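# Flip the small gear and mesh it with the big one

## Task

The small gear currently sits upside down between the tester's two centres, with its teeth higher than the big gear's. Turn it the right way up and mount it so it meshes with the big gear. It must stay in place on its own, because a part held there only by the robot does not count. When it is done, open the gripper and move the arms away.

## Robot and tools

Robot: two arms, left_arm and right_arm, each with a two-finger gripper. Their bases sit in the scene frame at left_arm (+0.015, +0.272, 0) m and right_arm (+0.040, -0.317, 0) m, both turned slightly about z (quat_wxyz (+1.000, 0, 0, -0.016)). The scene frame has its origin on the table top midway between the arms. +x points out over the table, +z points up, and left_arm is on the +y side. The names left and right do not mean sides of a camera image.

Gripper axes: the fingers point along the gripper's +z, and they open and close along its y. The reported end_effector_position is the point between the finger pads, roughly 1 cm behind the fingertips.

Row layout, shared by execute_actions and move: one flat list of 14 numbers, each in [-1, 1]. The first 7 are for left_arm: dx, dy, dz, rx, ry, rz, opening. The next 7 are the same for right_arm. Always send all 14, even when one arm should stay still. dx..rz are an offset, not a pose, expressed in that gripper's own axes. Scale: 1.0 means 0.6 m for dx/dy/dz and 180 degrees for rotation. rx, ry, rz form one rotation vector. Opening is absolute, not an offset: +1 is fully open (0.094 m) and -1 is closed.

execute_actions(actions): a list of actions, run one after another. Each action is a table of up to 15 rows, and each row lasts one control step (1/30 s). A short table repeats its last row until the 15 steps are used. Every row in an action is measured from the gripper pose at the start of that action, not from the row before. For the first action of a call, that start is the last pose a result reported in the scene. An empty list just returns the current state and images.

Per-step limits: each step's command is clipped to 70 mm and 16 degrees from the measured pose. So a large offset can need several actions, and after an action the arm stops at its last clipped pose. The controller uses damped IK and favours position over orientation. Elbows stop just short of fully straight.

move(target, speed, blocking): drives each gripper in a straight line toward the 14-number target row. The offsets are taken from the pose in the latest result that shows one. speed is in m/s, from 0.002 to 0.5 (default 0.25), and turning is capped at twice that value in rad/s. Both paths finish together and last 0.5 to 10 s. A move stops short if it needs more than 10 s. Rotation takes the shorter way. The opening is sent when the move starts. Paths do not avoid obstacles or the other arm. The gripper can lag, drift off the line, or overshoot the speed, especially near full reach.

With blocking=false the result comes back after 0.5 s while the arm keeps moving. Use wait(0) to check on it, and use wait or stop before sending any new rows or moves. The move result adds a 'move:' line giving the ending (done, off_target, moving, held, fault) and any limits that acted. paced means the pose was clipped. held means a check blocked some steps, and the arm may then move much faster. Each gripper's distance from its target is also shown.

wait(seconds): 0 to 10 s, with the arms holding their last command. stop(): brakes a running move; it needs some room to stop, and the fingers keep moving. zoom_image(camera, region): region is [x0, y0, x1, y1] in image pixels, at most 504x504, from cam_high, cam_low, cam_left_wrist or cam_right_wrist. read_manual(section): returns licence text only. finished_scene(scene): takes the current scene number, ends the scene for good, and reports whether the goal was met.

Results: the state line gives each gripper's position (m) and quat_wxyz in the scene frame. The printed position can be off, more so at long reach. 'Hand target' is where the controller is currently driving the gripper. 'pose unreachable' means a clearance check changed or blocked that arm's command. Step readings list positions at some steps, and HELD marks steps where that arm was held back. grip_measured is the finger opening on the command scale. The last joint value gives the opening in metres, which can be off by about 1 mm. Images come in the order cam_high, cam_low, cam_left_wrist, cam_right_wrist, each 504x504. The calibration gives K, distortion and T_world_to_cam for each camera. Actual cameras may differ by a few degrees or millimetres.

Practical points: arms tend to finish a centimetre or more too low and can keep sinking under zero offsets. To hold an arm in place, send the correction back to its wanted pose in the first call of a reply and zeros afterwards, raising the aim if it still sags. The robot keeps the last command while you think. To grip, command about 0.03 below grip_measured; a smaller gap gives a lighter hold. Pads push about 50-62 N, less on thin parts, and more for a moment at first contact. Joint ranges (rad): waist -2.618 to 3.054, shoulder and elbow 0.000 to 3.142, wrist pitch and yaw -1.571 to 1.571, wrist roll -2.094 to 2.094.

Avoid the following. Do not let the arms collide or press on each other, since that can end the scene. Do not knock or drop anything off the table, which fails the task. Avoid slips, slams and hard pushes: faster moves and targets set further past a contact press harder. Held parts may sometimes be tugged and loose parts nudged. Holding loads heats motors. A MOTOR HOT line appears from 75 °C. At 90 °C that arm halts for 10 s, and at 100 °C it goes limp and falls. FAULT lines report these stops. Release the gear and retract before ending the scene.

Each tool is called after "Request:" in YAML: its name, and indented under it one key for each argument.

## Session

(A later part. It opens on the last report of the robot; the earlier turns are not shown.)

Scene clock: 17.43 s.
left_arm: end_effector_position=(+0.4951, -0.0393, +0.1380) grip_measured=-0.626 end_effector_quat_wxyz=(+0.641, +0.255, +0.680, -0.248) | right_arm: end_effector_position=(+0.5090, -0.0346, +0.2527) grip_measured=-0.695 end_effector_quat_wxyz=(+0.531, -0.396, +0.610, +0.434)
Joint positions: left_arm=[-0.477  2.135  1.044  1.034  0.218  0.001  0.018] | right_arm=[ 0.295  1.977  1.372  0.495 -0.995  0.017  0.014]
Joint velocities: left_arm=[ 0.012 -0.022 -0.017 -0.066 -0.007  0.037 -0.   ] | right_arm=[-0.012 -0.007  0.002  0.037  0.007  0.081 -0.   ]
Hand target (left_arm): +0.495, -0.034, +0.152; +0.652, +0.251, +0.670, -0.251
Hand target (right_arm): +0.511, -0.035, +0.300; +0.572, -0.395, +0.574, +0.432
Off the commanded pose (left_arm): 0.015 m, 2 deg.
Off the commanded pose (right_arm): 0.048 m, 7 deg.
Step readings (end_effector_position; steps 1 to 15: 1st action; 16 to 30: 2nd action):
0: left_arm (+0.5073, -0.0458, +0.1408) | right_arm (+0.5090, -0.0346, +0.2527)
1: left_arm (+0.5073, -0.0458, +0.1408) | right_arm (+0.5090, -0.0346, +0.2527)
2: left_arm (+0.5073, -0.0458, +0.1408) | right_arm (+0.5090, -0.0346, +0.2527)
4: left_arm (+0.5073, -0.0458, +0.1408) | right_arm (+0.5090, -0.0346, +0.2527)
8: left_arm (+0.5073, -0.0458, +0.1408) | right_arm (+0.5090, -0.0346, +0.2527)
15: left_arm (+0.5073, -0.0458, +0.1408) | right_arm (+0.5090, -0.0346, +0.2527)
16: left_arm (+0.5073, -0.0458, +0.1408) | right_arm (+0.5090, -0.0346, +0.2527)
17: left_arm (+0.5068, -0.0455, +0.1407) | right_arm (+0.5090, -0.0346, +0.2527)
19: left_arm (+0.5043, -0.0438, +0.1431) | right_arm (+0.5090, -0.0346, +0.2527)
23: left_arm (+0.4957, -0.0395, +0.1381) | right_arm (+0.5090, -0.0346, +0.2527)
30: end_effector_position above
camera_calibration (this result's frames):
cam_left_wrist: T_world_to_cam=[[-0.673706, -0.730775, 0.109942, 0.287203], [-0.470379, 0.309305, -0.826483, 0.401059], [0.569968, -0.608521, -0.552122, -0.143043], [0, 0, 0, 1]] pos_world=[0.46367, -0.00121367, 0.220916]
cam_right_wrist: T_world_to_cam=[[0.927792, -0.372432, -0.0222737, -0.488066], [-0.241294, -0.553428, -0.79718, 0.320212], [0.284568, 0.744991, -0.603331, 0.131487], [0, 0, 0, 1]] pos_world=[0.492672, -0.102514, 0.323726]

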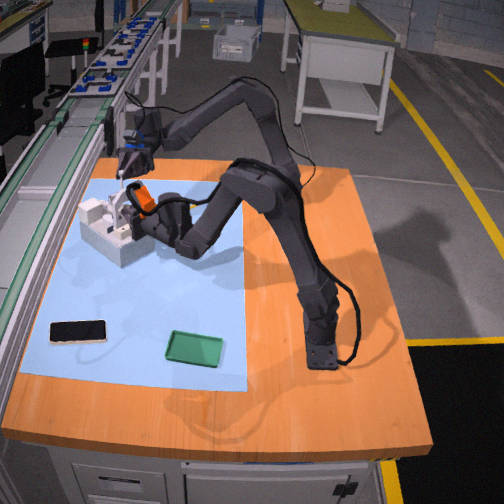

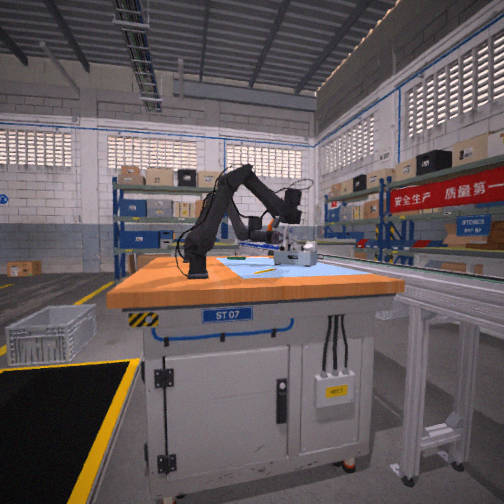

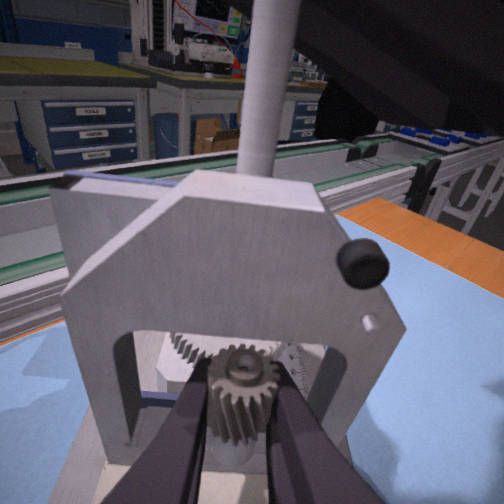

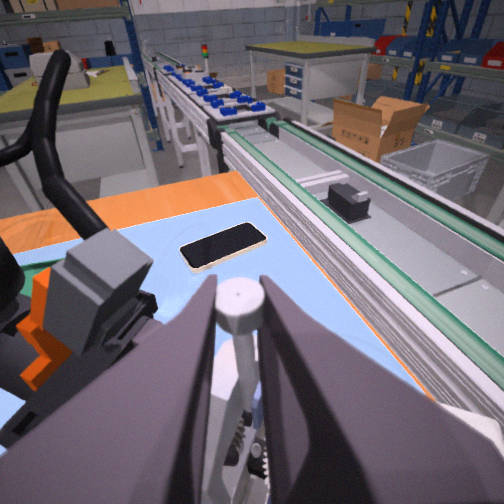

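Request:
move:
  target: [-0.03,0,-0.15,0,0,0,-0.75, 0,0,0,0,0,0,-0.9]
  speed: 0.12

Scene clock: 19.40 s.
left_arm: end_effector_position=(+0.4310, +0.0172, +0.1442) grip_measured=-0.626 end_effector_quat_wxyz=(+0.622, +0.255, +0.698, -0.247) | right_arm: end_effector_position=(+0.5094, -0.0347, +0.2345) grip_measured=-0.695 end_effector_quat_wxyz=(+0.523, -0.403, +0.618, +0.427)
Joint positions: left_arm=[-0.421  1.856  0.688  1.06   0.273  0.001  0.018] | right_arm=[ 0.295  1.995  1.357  0.477 -0.992 -0.028  0.014]
Joint velocities: left_arm=[ 0.002 -0.002 -0.007  0.051  0.022 -0.051 -0.   ] | right_arm=[-0.012 -0.007 -0.012 -0.051 -0.022 -0.007  0.   ]
Hand target (left_arm): +0.430, +0.021, +0.160; +0.641, +0.255, +0.681, -0.248
Hand target (right_arm): +0.509, -0.035, +0.252; +0.530, -0.397, +0.611, +0.434
Off the commanded pose (left_arm): 0.017 m, 3 deg.
Off the commanded pose (right_arm): 0.018 m, 2 deg.
move: off_target (left_arm, right_arm)
camera_calibration (this result's frames):
cam_left_wrist: T_world_to_cam=[[-0.667205, -0.733944, 0.127136, 0.279336], [-0.508734, 0.32433, -0.797496, 0.370657], [0.544083, -0.596772, -0.589777, -0.0523598], [0, 0, 0, 1]] pos_world=[0.403429, 0.0535553, 0.229203]
cam_right_wrist: T_world_to_cam=[[0.928052, -0.372009, -0.0181559, -0.489921], [-0.245834, -0.575206, -0.780195, 0.303304], [0.279796, 0.728525, -0.625273, 0.127533], [0, 0, 0, 1]] pos_world=[0.493551, -0.100704, 0.307484]

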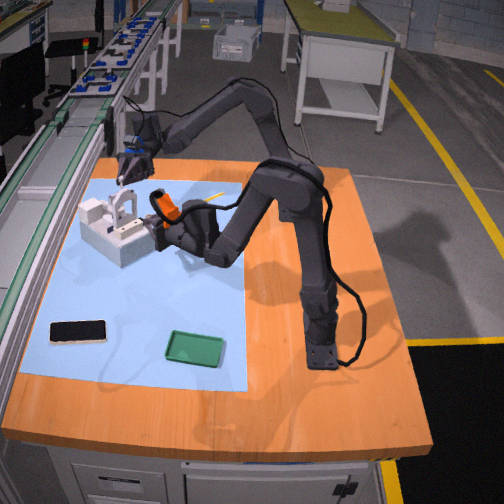

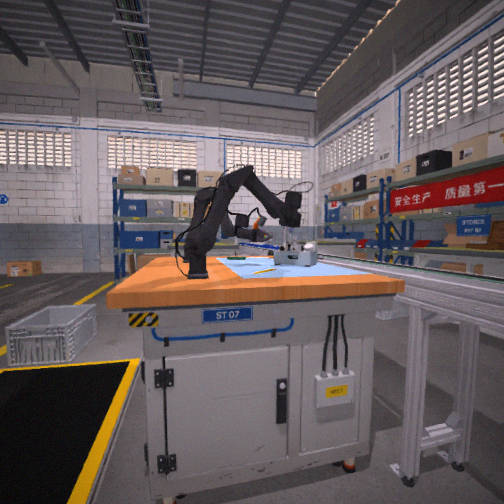

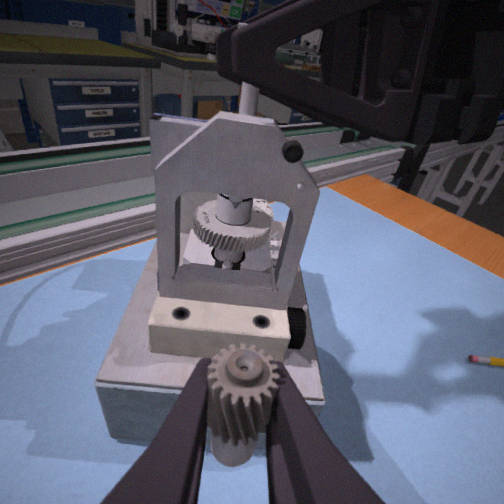

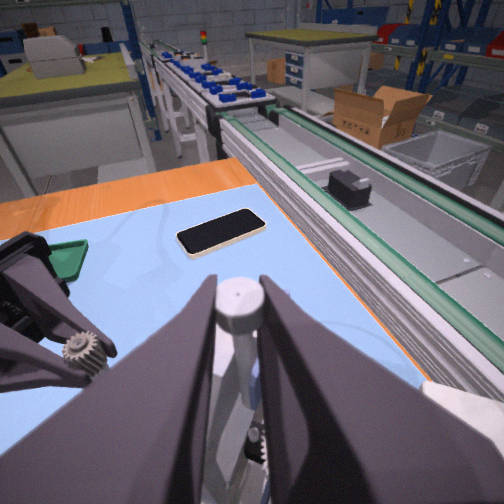

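Request:
move:
  target: [0.083,0.197,-0.459,0.190,0.440,0.224,-0.75, 0,0,0,0,0,0,-0.9]
  speed: 0.3

Scene clock: 23.20 s.
left_arm: end_effector_position=(+0.2974, +0.2897, +0.1131) grip_measured=-0.627 end_effector_quat_wxyz=(-0.002, +0.718, +0.696, -0.006) | right_arm: end_effector_position=(+0.5096, -0.0347, +0.2299) grip_measured=-0.695 end_effector_quat_wxyz=(+0.523, -0.408, +0.617, +0.423)
Joint positions: left_arm=[ 0.093  1.627  1.305 -1.26   0.004  1.662  0.018] | right_arm=[ 0.294  2.001  1.357  0.468 -0.994 -0.053  0.014]
Joint velocities: left_arm=[ 0.007  0.007 -0.002 -0.007  0.022 -0.037  0.001] | right_arm=[ 0.017 -0.002 -0.002 -0.037 -0.066 -0.037  0.   ]
Hand target (left_arm): +0.299, +0.293, +0.119; -0.003, +0.717, +0.697, -0.006
Hand target (right_arm): +0.509, -0.035, +0.234; +0.523, -0.403, +0.618, +0.427
Off the commanded pose (left_arm): 0.007 m, 2 deg.
Off the commanded pose (right_arm): 0.005 m, 1 deg.
move: done
camera_calibration (this result's frames):
cam_left_wrist: T_world_to_cam=[[-0.99722, -0.066323, 0.0339684, 0.309422], [-0.0400339, 0.861334, 0.50646, -0.252966], [-0.0628481, 0.503692, -0.861594, 0.056998], [0, 0, 0, 1]] pos_world=[0.302017, 0.2097, 0.166716]
cam_right_wrist: T_world_to_cam=[[0.929551, -0.368641, -0.00623985, -0.493559], [-0.237149, -0.584857, -0.775694, 0.293972], [0.282303, 0.722527, -0.631078, 0.124411], [0, 0, 0, 1]] pos_world=[0.493382, -0.0999042, 0.303466]

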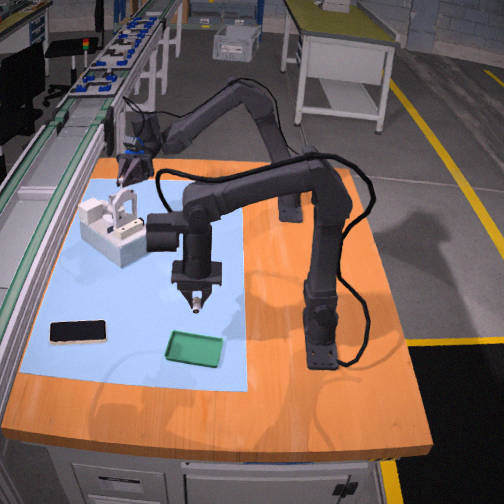

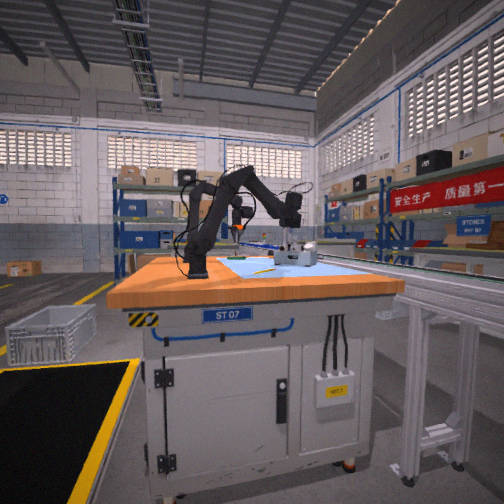

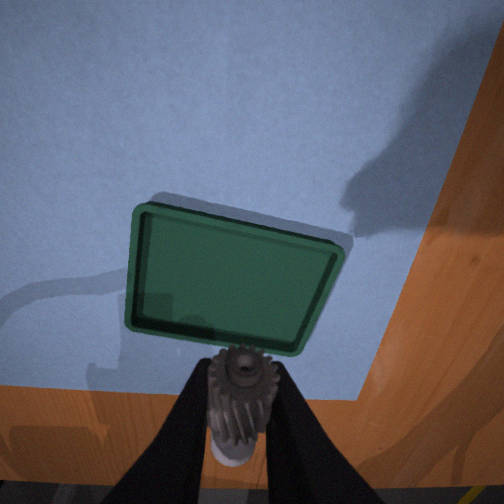

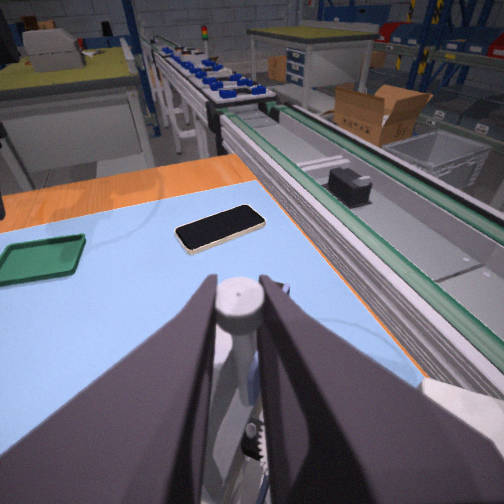

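Request:
move:
  target: [0.05,0,0.135,0,0,0,-0.75, 0,0,0,0,0,0,-0.9]
  speed: 0.12

Request:
move:
  target: [0,0,0.02,0,0,0,-0.75, 0,0,0,0,0,0,-0.9]
  speed: 0.02

Scene clock: 24.80 s.
left_arm: end_effector_position=(+0.2977, +0.3159, +0.0338) grip_measured=-0.627 end_effector_quat_wxyz=(-0.005, +0.720, +0.694, -0.006) | right_arm: end_effector_position=(+0.5095, -0.0347, +0.2298) grip_measured=-0.695 end_effector_quat_wxyz=(+0.525, -0.412, +0.615, +0.420)
Joint positions: left_arm=[ 0.181  1.715  1.077 -0.949 -0.     1.755  0.018] | right_arm=[ 0.294  2.001  1.357  0.466 -0.994 -0.064  0.014]
Joint velocities: left_arm=[-0.017  0.002 -0.002  0.051  0.037 -0.066 -0.   ] | right_arm=[-0.037 -0.007  0.017  0.007  0.066  0.051 -0.001]
Hand target (left_arm): +0.298, +0.318, +0.031; -0.002, +0.718, +0.696, -0.006
Hand target (right_arm): +0.510, -0.035, +0.230; +0.523, -0.409, +0.617, +0.423
Off the commanded pose (left_arm): 0.004 m, 0 deg.
Off the commanded pose (right_arm): 0.000 m, 1 deg.
move: done
camera_calibration (this result's frames):
cam_left_wrist: T_world_to_cam=[[-0.997332, -0.0617972, 0.0388572, 0.312582], [-0.0334846, 0.860278, 0.508724, -0.236987], [-0.0648657, 0.506065, -0.860053, -0.0246604], [0, 0, 0, 1]] pos_world=[0.302213, 0.235671, 0.0872057]
cam_right_wrist: T_world_to_cam=[[0.929966, -0.367622, 0.00420492, -0.496065], [-0.228935, -0.588007, -0.775781, 0.289619], [0.287666, 0.720487, -0.630988, 0.12159], [0, 0, 0, 1]] pos_world=[0.492651, -0.0996706, 0.303489]

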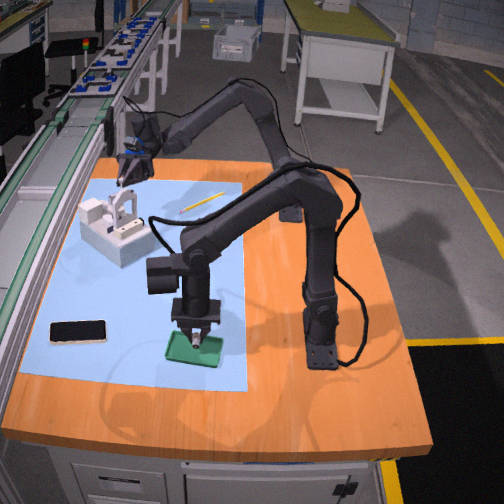

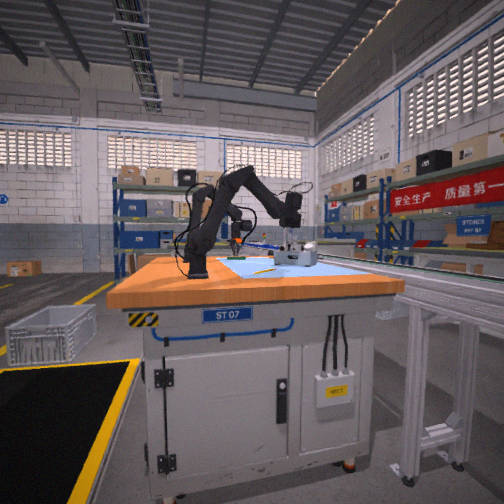

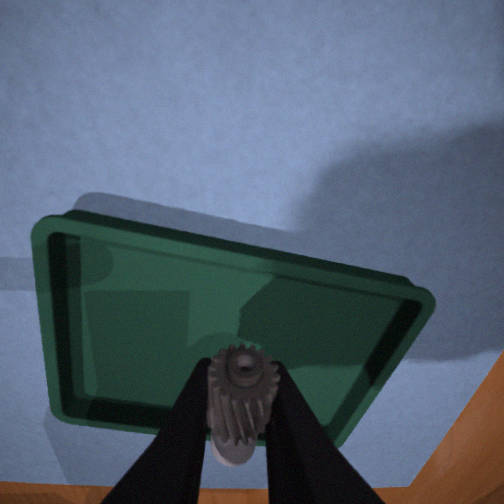

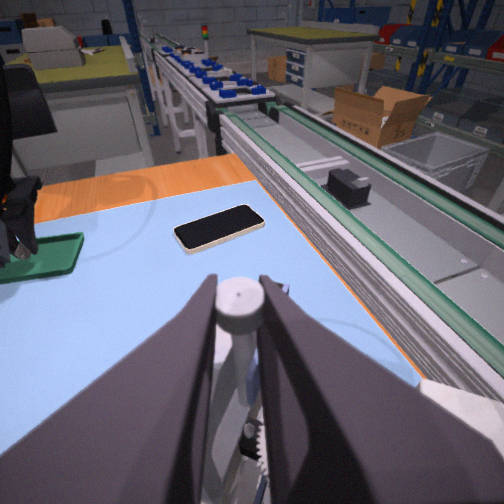

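Scene clock: 25.70 s.
left_arm: end_effector_position=(+0.2981, +0.3161, +0.0254) grip_measured=-0.627 end_effector_quat_wxyz=(-0.005, +0.720, +0.694, -0.006) | right_arm: end_effector_position=(+0.5095, -0.0347, +0.2297) grip_measured=-0.695 end_effector_quat_wxyz=(+0.526, -0.414, +0.614, +0.418)
Joint positions: left_arm=[ 0.181  1.729  1.057 -0.914 -0.001  1.755  0.018] | right_arm=[ 0.294  2.001  1.357  0.466 -0.994 -0.071  0.014]
Joint velocities: left_arm=[-0.012 -0.022 -0.012 -0.037  0.007 -0.051  0.001] | right_arm=[ 0.007 -0.002 -0.007 -0.007  0.051  0.066 -0.   ]
Hand target (left_arm): +0.298, +0.316, +0.022; -0.005, +0.720, +0.694, -0.007
Hand target (right_arm): +0.509, -0.035, +0.230; +0.525, -0.412, +0.615, +0.420
Off the commanded pose (left_arm): 0.004 m, 0 deg.
Off the commanded pose (right_arm): 0.000 m, 0 deg.
move: done
camera_calibration (this result's frames):
cam_left_wrist: T_world_to_cam=[[-0.997372, -0.0618208, 0.0377837, 0.313359], [-0.0339932, 0.859809, 0.509484, -0.232594], [-0.0639834, 0.50686, -0.85965, -0.0324737], [0, 0, 0, 1]] pos_world=[0.302551, 0.235818, 0.0787471]
cam_right_wrist: T_world_to_cam=[[0.930144, -0.36706, 0.0099588, -0.497449], [-0.22438, -0.589637, -0.775875, 0.28721], [0.290665, 0.719441, -0.630808, 0.119951], [0, 0, 0, 1]] pos_world=[0.492278, -0.0995414, 0.303459]

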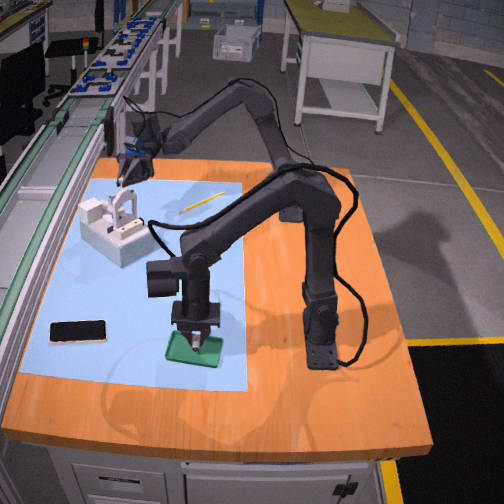

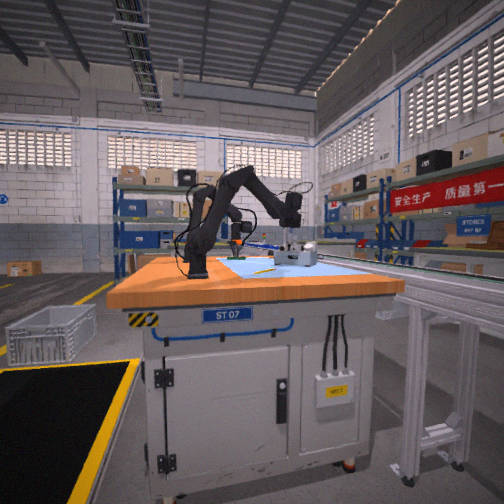

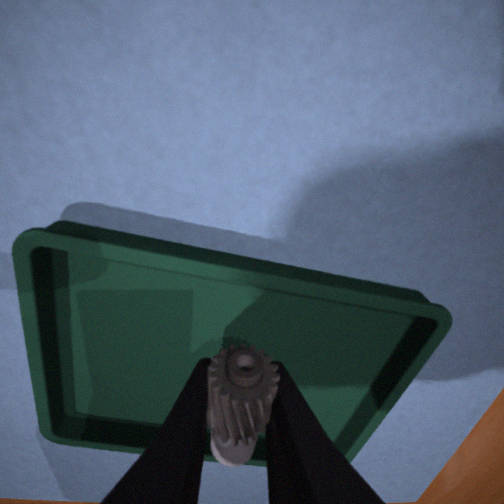

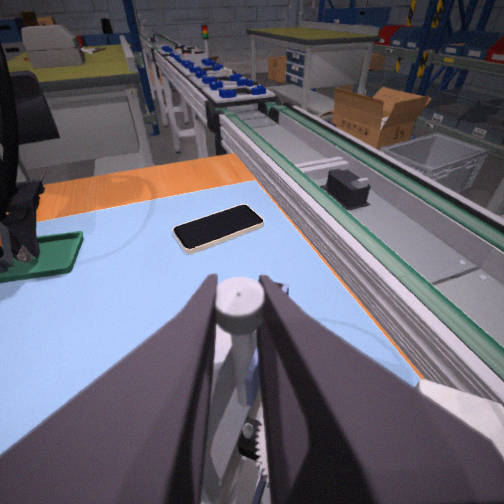

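Request:
move:
  target: [0.01,0,0.03,0,0,0,-0.75, 0,0,0,0,0,0,-0.9]
  speed: 0.02

Scene clock: 27.87 s.
left_arm: end_effector_position=(+0.3020, +0.3190, +0.0159) grip_measured=-0.627 end_effector_quat_wxyz=(-0.001, +0.722, +0.692, +0.000) | right_arm: end_effector_position=(+0.5095, -0.0347, +0.2297) grip_measured=-0.695 end_effector_quat_wxyz=(+0.527, -0.415, +0.613, +0.418)
Joint positions: left_arm=[ 0.189  1.749  1.039 -0.862 -0.002  1.769  0.018] | right_arm=[ 0.294  2.001  1.357  0.465 -0.994 -0.074  0.014]
Joint velocities: left_arm=[ 0.012 -0.012 -0.027 -0.095  0.022  0.037 -0.001] | right_arm=[ 0.002 -0.002 -0.007  0.037 -0.007  0.007  0.   ]
Hand target (left_arm): +0.298, +0.322, +0.008; -0.005, +0.720, +0.694, -0.006
Hand target (right_arm): +0.509, -0.035, +0.230; +0.526, -0.414, +0.614, +0.418
Off the commanded pose (left_arm): 0.010 m, 1 deg.
Off the commanded pose (right_arm): 0.000 m, 0 deg.
move: done
camera_calibration (this result's frames):
cam_left_wrist: T_world_to_cam=[[-0.998127, -0.05619, 0.0241961, 0.316454], [-0.0359401, 0.858617, 0.511357, -0.229254], [-0.0495084, 0.509529, -0.859028, -0.0470962], [0, 0, 0, 1]] pos_world=[0.30529, 0.23862, 0.0691165]
cam_right_wrist: T_world_to_cam=[[0.930241, -0.366702, 0.01344, -0.498276], [-0.221639, -0.590684, -0.775867, 0.285722], [0.292451, 0.718765, -0.630754, 0.118971], [0, 0, 0, 1]] pos_world=[0.492051, -0.0994592, 0.30342]

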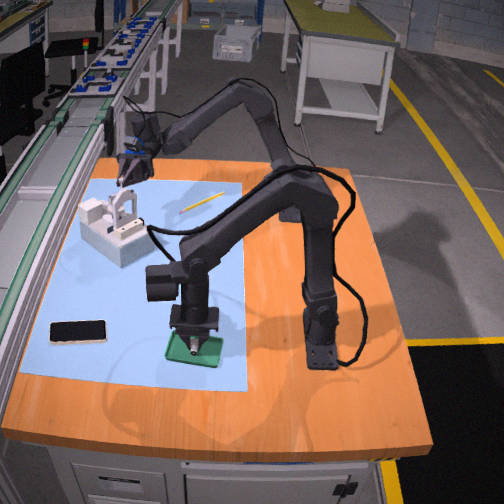

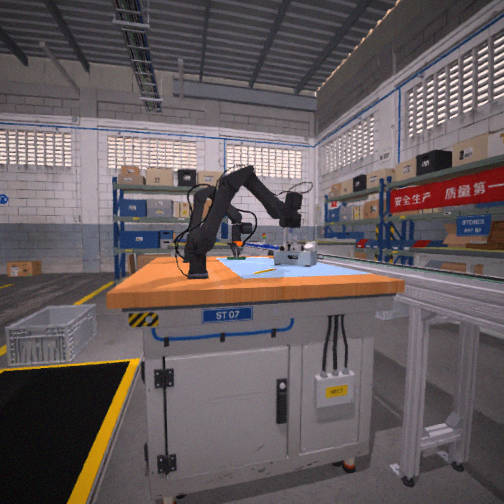

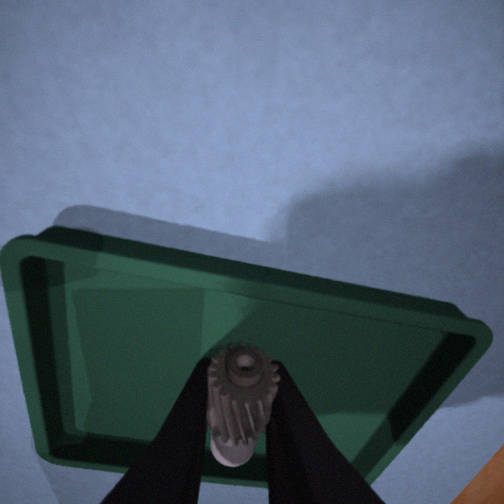

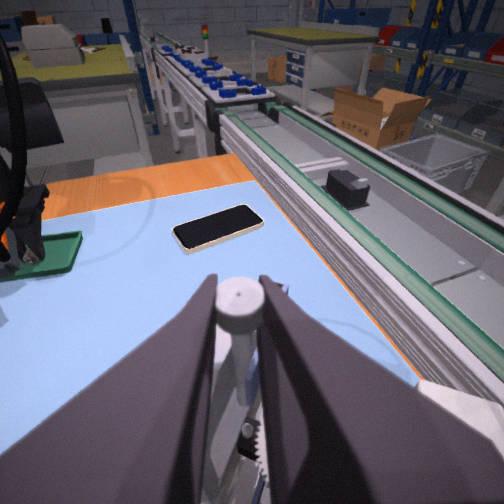

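Touched down. Release, lift, roll 180° in two halves.

Request:
execute_actions:
  actions:
    - [[0,0,0,0,0,0,-0.75, 0,0,0,0,0,0,-0.9],[0,0,0,0,0,0,-0.75, 0,0,0,0,0,0,-0.9],[0,0,0,0,0,0,-0.75, 0,0,0,0,0,0,-0.9],[0,0,0,0,0,0,-0.6, 0,0,0,0,0,0,-0.9],[0,0,0,0,0,0,-0.55, 0,0,0,0,0,0,-0.9],[0,0,0,0,0,0,-0.5, 0,0,0,0,0,0,-0.9],[0,0,0,0,0,0,-0.4, 0,0,0,0,0,0,-0.9]]

Request:
move:
  target: [0,0,-0.07,0,0,0,-0.4, 0,0,0,0,0,0,-0.9]
  speed: 0.1

Request:
move:
  target: [0,0,-0.01,0,0,-0.5,-0.4, 0,0,0,0,0,0,-0.9]
  speed: 0.5

Request:
move:
  target: [0,0,-0.005,0,0,-0.5,-0.4, 0,0,0,0,0,0,-0.9]
  speed: 0.5

Scene clock: 28.67 s.
left_arm: end_effector_position=(+0.3020, +0.3190, +0.0159) grip_measured=-0.403 end_effector_quat_wxyz=(-0.001, +0.722, +0.692, +0.000) | right_arm: end_effector_position=(+0.5095, -0.0347, +0.2297) grip_measured=-0.695 end_effector_quat_wxyz=(+0.527, -0.415, +0.613, +0.417)
Joint positions: left_arm=[ 0.189  1.749  1.039 -0.862 -0.002  1.769  0.028] | right_arm=[ 0.294  2.001  1.357  0.465 -0.994 -0.077  0.014]
Joint velocities: left_arm=[-0.002 -0.022 -0.012 -0.051 -0.007 -0.022 -0.001] | right_arm=[ 0.012  0.012 -0.007 -0.066  0.051  0.022 -0.002]
Hand target (left_arm): +0.302, +0.319, +0.016; -0.001, +0.722, +0.692, -0.000
Hand target (right_arm): +0.509, -0.035, +0.230; +0.527, -0.415, +0.613, +0.418
Off the commanded pose (left_arm): 0.000 m, 0 deg.
Off the commanded pose (right_arm): 0.000 m, 0 deg.
Step readings (end_effector_position):
0: left_arm (+0.3020, +0.3190, +0.0159) | right_arm (+0.5095, -0.0347, +0.2297)
1: left_arm (+0.3020, +0.3190, +0.0159) | right_arm (+0.5095, -0.0347, +0.2297)
2: left_arm (+0.3020, +0.3190, +0.0159) | right_arm (+0.5095, -0.0347, +0.2297)
4: left_arm (+0.3020, +0.3190, +0.0159) | right_arm (+0.5095, -0.0347, +0.2297)
8: left_arm (+0.3020, +0.3190, +0.0159) | right_arm (+0.5095, -0.0347, +0.2297)
15: end_effector_position above
camera_calibration (this result's frames):
cam_left_wrist: T_world_to_cam=[[-0.998148, -0.0558092, 0.0241968, 0.316339], [-0.0356123, 0.858631, 0.511356, -0.229357], [-0.0493145, 0.509548, -0.859028, -0.0471606], [0, 0, 0, 1]] pos_world=[0.305259, 0.238618, 0.0691166]
cam_right_wrist: T_world_to_cam=[[0.930291, -0.366486, 0.0157123, -0.498816], [-0.219822, -0.591265, -0.775941, 0.284794], [0.293662, 0.718397, -0.63061, 0.118308], [0, 0, 0, 1]] pos_world=[0.491905, -0.0994125, 0.303427]

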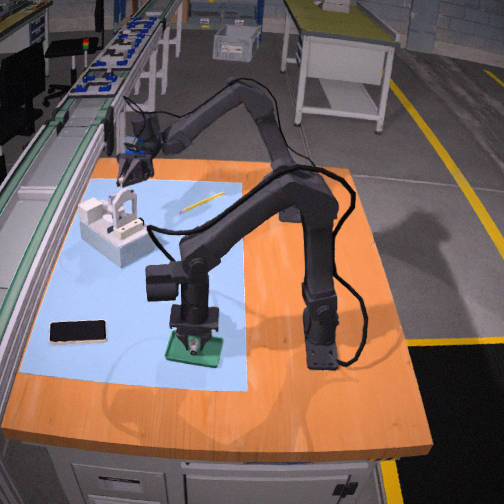

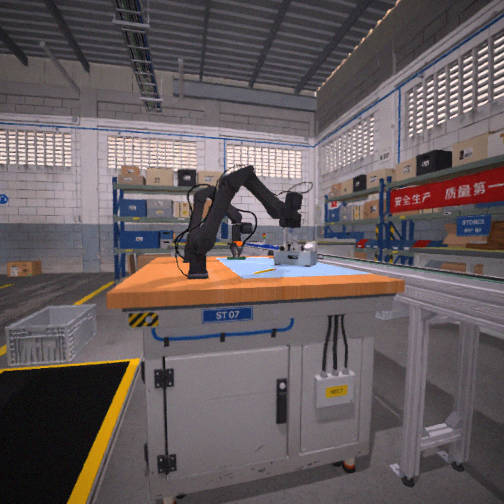

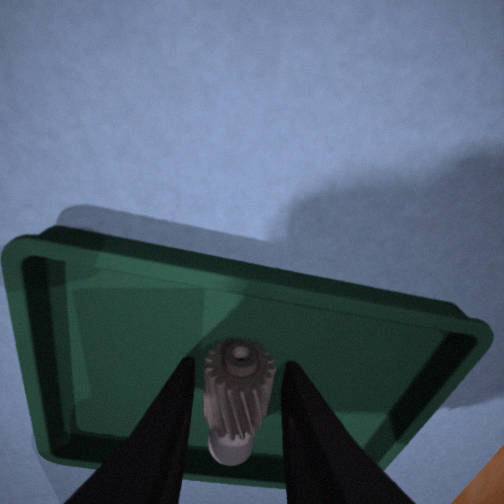

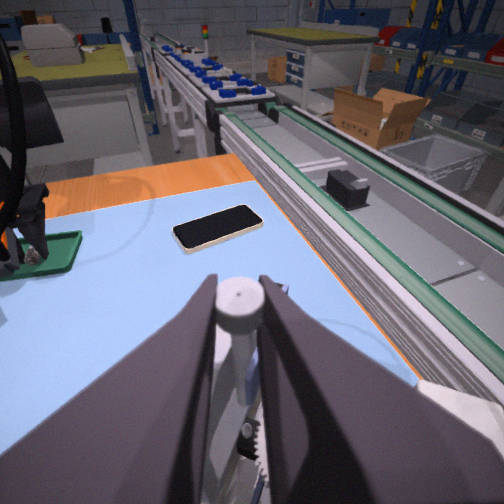

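Scene clock: 29.70 s.
left_arm: end_effector_position=(+0.2988, +0.3187, +0.0475) grip_measured=-0.402 end_effector_quat_wxyz=(-0.006, +0.722, +0.692, -0.006) | right_arm: end_effector_position=(+0.5094, -0.0347, +0.2296) grip_measured=-0.695 end_effector_quat_wxyz=(+0.527, -0.416, +0.613, +0.417)
Joint positions: left_arm=[ 0.189  1.702  1.121 -1.006 -0.003  1.769  0.028] | right_arm=[ 0.294  2.001  1.357  0.465 -0.994 -0.078  0.014]
Joint velocities: left_arm=[-0.007 -0.007 -0.007 -0.066 -0.007 -0.066  0.001] | right_arm=[-0.002 -0.007  0.002  0.007 -0.022  0.051 -0.   ]
Hand target (left_arm): +0.301, +0.319, +0.058; -0.001, +0.722, +0.692, +0.000
Hand target (right_arm): +0.509, -0.035, +0.230; +0.527, -0.415, +0.613, +0.417
Off the commanded pose (left_arm): 0.011 m, 1 deg.
Off the commanded pose (right_arm): 0.000 m, 0 deg.
move: off_target (left_arm)
camera_calibration (this result's frames):
cam_left_wrist: T_world_to_cam=[[-0.99765, -0.0557487, 0.0398269, 0.311479], [-0.0276523, 0.859488, 0.510408, -0.247929], [-0.0626853, 0.508107, -0.85901, -0.0155286], [0, 0, 0, 1]] pos_world=[0.302918, 0.238347, 0.1008]
cam_right_wrist: T_world_to_cam=[[0.93032, -0.366376, 0.0165422, -0.499007], [-0.219199, -0.591632, -0.775837, 0.284387], [0.294035, 0.71815, -0.630717, 0.1181], [0, 0, 0, 1]] pos_world=[0.491848, -0.0993848, 0.30338]

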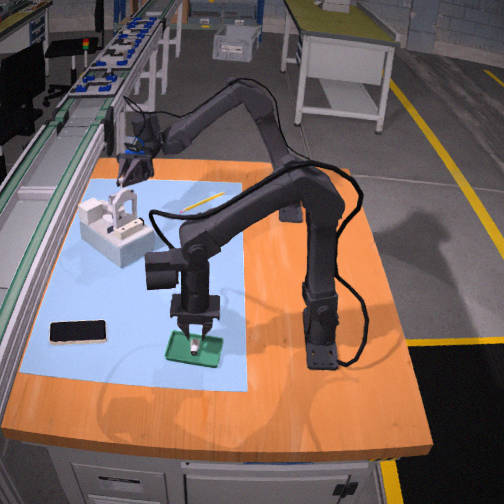

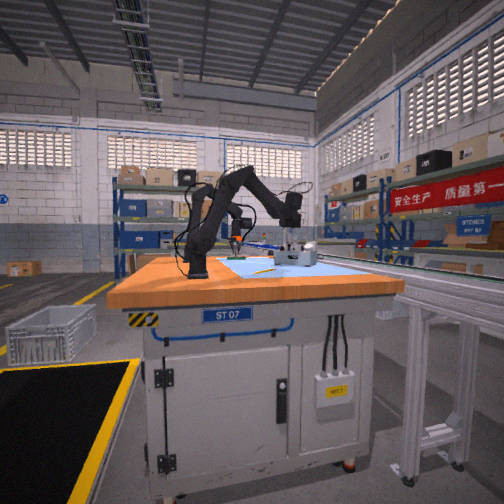

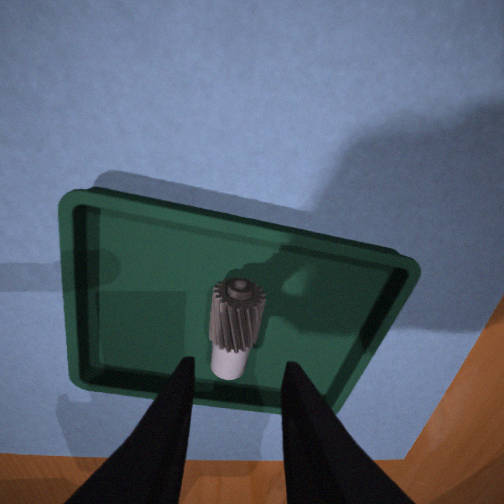

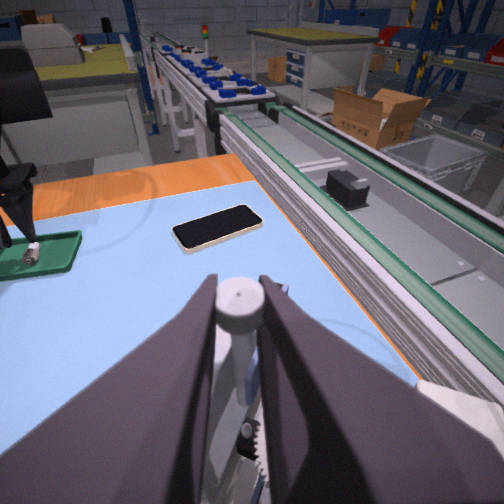

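Scene clock: 32.03 s.
left_arm: end_effector_position=(+0.2966, +0.3184, +0.0476) grip_measured=-0.402 end_effector_quat_wxyz=(-0.013, +0.025, +1.000, -0.001) | right_arm: end_effector_position=(+0.5095, -0.0347, +0.2296) grip_measured=-0.695 end_effector_quat_wxyz=(+0.527, -0.416, +0.613, +0.416)
Joint positions: left_arm=[ 0.189  1.702  1.121 -1.015 -0.003  0.206  0.028] | right_arm=[ 0.294  2.001  1.357  0.465 -0.994 -0.079  0.014]
Joint velocities: left_arm=[ 0.007 -0.002  0.017  0.051  0.037 -0.007 -0.002] | right_arm=[ 0.007 -0.002  0.017 -0.037  0.051  0.051 -0.   ]
Hand target (left_arm): +0.299, +0.319, +0.053; -0.008, +0.021, +1.000, -0.000
Hand target (right_arm): +0.510, -0.035, +0.230; +0.527, -0.416, +0.613, +0.417
Off the commanded pose (left_arm): 0.006 m, 1 deg.
Off the commanded pose (right_arm): 0.000 m, 0 deg.
move: done
camera_calibration (this result's frames):
cam_left_wrist: T_world_to_cam=[[0.0484454, -0.998567, 0.0227187, 0.299992], [-0.846261, -0.028953, 0.531982, 0.2769], [-0.530562, -0.044998, -0.846451, 0.298814], [0, 0, 0, 1]] pos_world=[0.378336, 0.321026, 0.0988102]
cam_right_wrist: T_world_to_cam=[[0.930197, -0.366651, 0.0173401, -0.499204], [-0.218802, -0.591795, -0.775825, 0.28417], [0.294719, 0.717876, -0.63071, 0.11773], [0, 0, 0, 1]] pos_world=[0.491838, -0.0993789, 0.303376]

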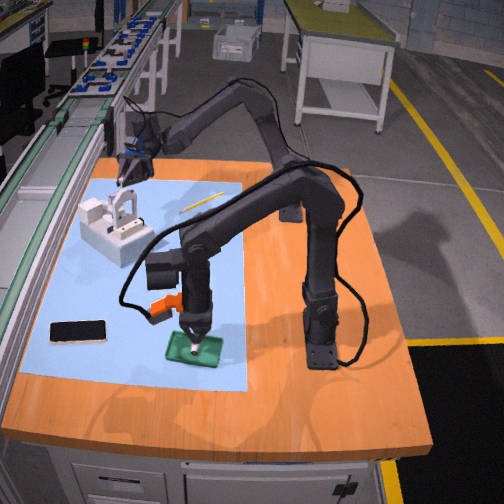

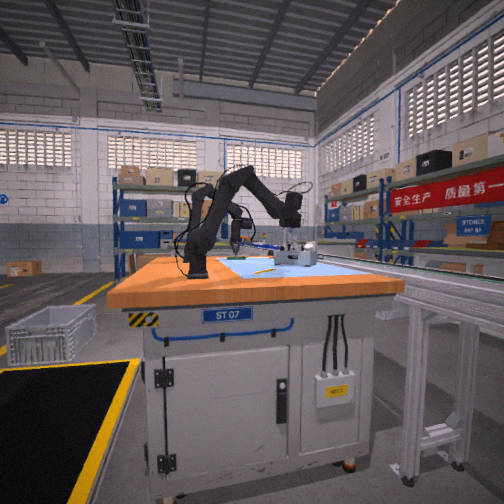

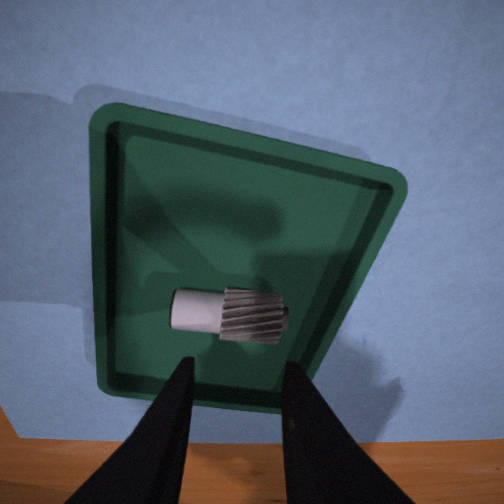

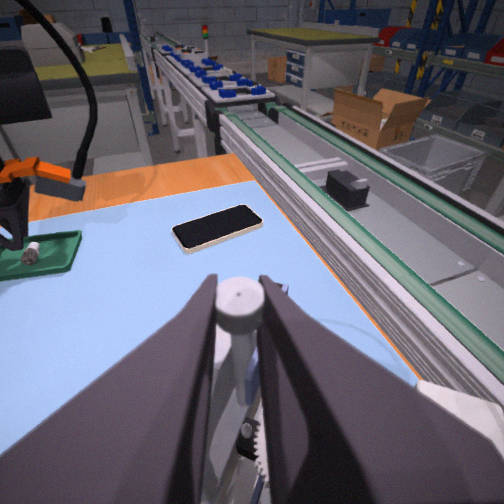

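Scene clock: 34.37 s.
left_arm: end_effector_position=(+0.2968, +0.3173, +0.0476) grip_measured=-0.402 end_effector_quat_wxyz=(+0.011, +0.686, -0.727, -0.006) | right_arm: end_effector_position=(+0.5095, -0.0347, +0.2296) grip_measured=-0.695 end_effector_quat_wxyz=(+0.528, -0.416, +0.613, +0.416)
Joint positions: left_arm=[ 0.189  1.702  1.121 -1.015  0.003 -1.357  0.028] | right_arm=[ 0.294  2.001  1.357  0.465 -0.994 -0.079  0.014]
Joint velocities: left_arm=[-0.007  0.002  0.002 -0.022  0.022 -0.051  0.001] | right_arm=[-0.012  0.002  0.007 -0.037  0.037  0.007 -0.001]
Hand target (left_arm): +0.297, +0.318, +0.051; +0.010, +0.689, -0.725, -0.008
Hand target (right_arm): +0.510, -0.035, +0.230; +0.527, -0.416, +0.613, +0.416
Off the commanded pose (left_arm): 0.003 m, 1 deg.
Off the commanded pose (right_arm): 0.000 m, 0 deg.
move: done
camera_calibration (this result's frames):
cam_left_wrist: T_world_to_cam=[[0.999192, 0.0401294, -0.00223259, -0.311691], [0.0355386, -0.856211, 0.515403, 0.278582], [0.0187713, -0.515066, -0.856945, 0.285471], [0, 0, 0, 1]] pos_world=[0.29618, 0.398069, 0.100355]
cam_right_wrist: T_world_to_cam=[[0.930211, -0.366578, 0.0180975, -0.499383], [-0.218197, -0.591989, -0.775848, 0.28386], [0.295122, 0.717754, -0.630661, 0.117509], [0, 0, 0, 1]] pos_world=[0.491789, -0.0993634, 0.303378]

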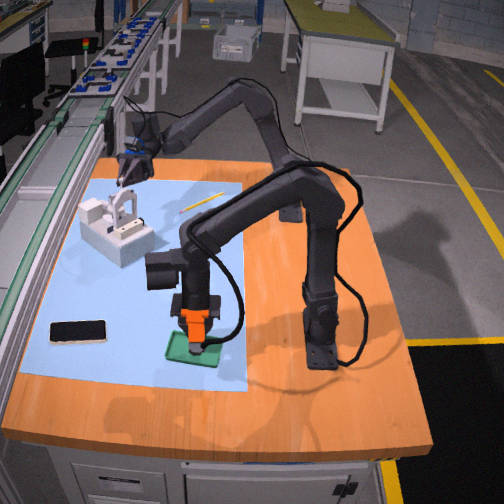

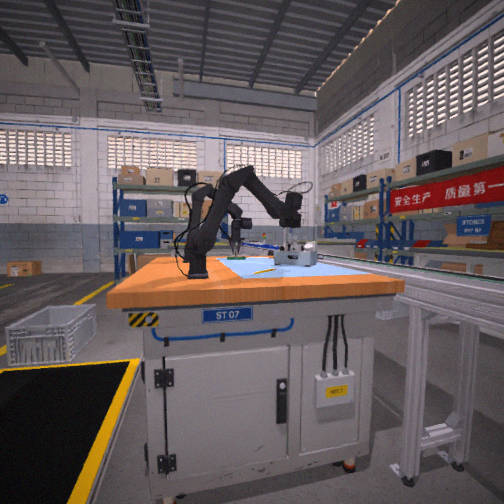

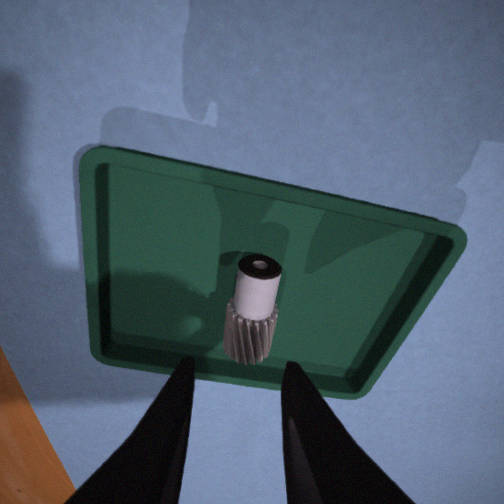

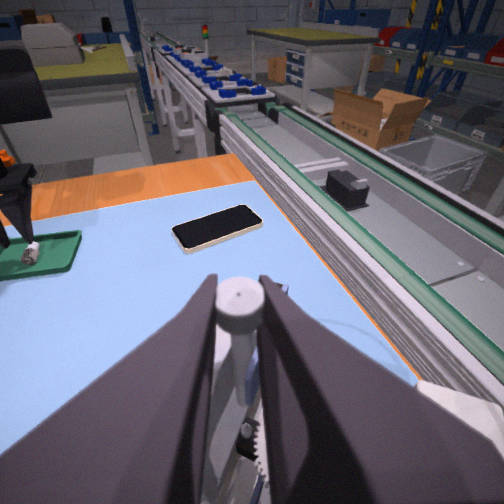

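Request:
move:
  target: [-0.005,-0.012,0.058,0,0,0,-0.4, 0,0,0,0,0,0,-0.9]
  speed: 0.05

Scene clock: 35.73 s.
left_arm: end_effector_position=(+0.3045, +0.3185, +0.0168) grip_measured=-0.402 end_effector_quat_wxyz=(+0.011, +0.687, -0.727, -0.006) | right_arm: end_effector_position=(+0.5095, -0.0347, +0.2296) grip_measured=-0.695 end_effector_quat_wxyz=(+0.528, -0.416, +0.613, +0.416)
Joint positions: left_arm=[ 0.189  1.776  1.076 -0.895  0.003 -1.359  0.028] | right_arm=[ 0.294  2.001  1.357  0.465 -0.994 -0.08   0.014]
Joint velocities: left_arm=[ 0.007 -0.002 -0.012 -0.037  0.037  0.022 -0.002] | right_arm=[ 0.007 -0.012 -0.002  0.037 -0.007 -0.051  0.   ]
Hand target (left_arm): +0.304, +0.319, +0.012; +0.012, +0.686, -0.727, -0.006
Hand target (right_arm): +0.510, -0.035, +0.230; +0.528, -0.416, +0.613, +0.416
Off the commanded pose (left_arm): 0.004 m, 0 deg.
Off the commanded pose (right_arm): 0.000 m, 0 deg.
move: done
camera_calibration (this result's frames):
cam_left_wrist: T_world_to_cam=[[0.999116, 0.042035, -0.0011073, -0.32009], [0.0365956, -0.856257, 0.515252, 0.294916], [0.0207105, -0.514836, -0.857038, 0.258889], [0, 0, 0, 1]] pos_world=[0.303652, 0.399265, 0.0695673]
cam_right_wrist: T_world_to_cam=[[0.930218, -0.366541, 0.0184762, -0.499472], [-0.217894, -0.592085, -0.775859, 0.283705], [0.295324, 0.717692, -0.630636, 0.117398], [0, 0, 0, 1]] pos_world=[0.491765, -0.0993556, 0.303379]

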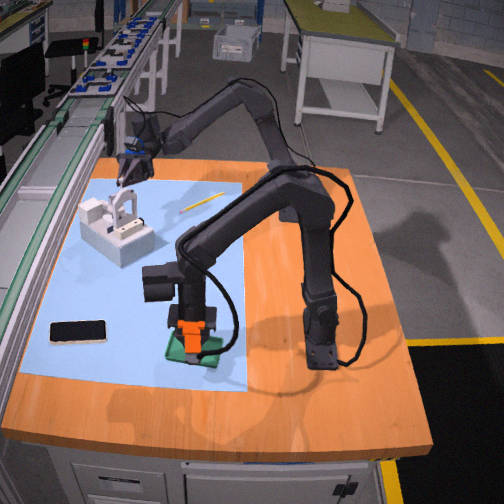

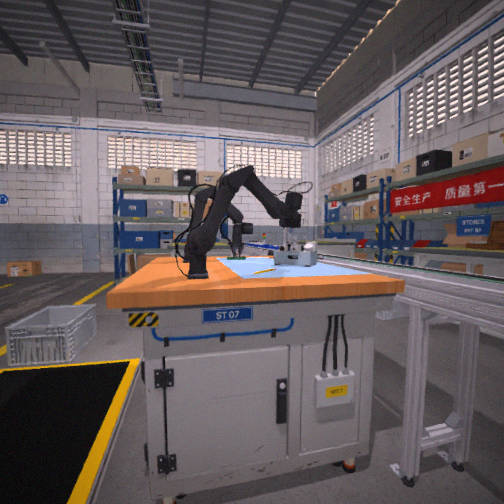

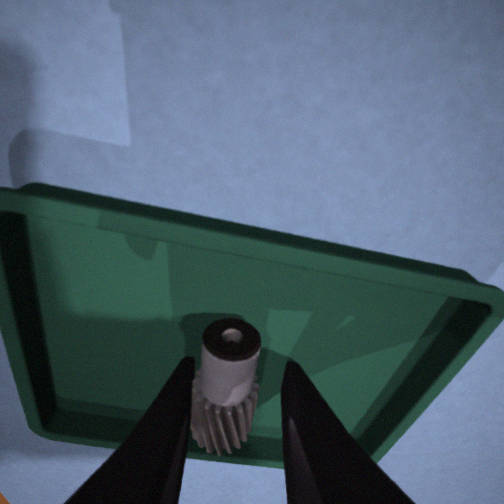

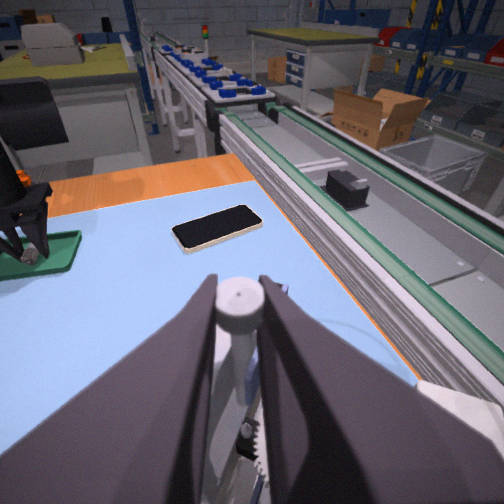

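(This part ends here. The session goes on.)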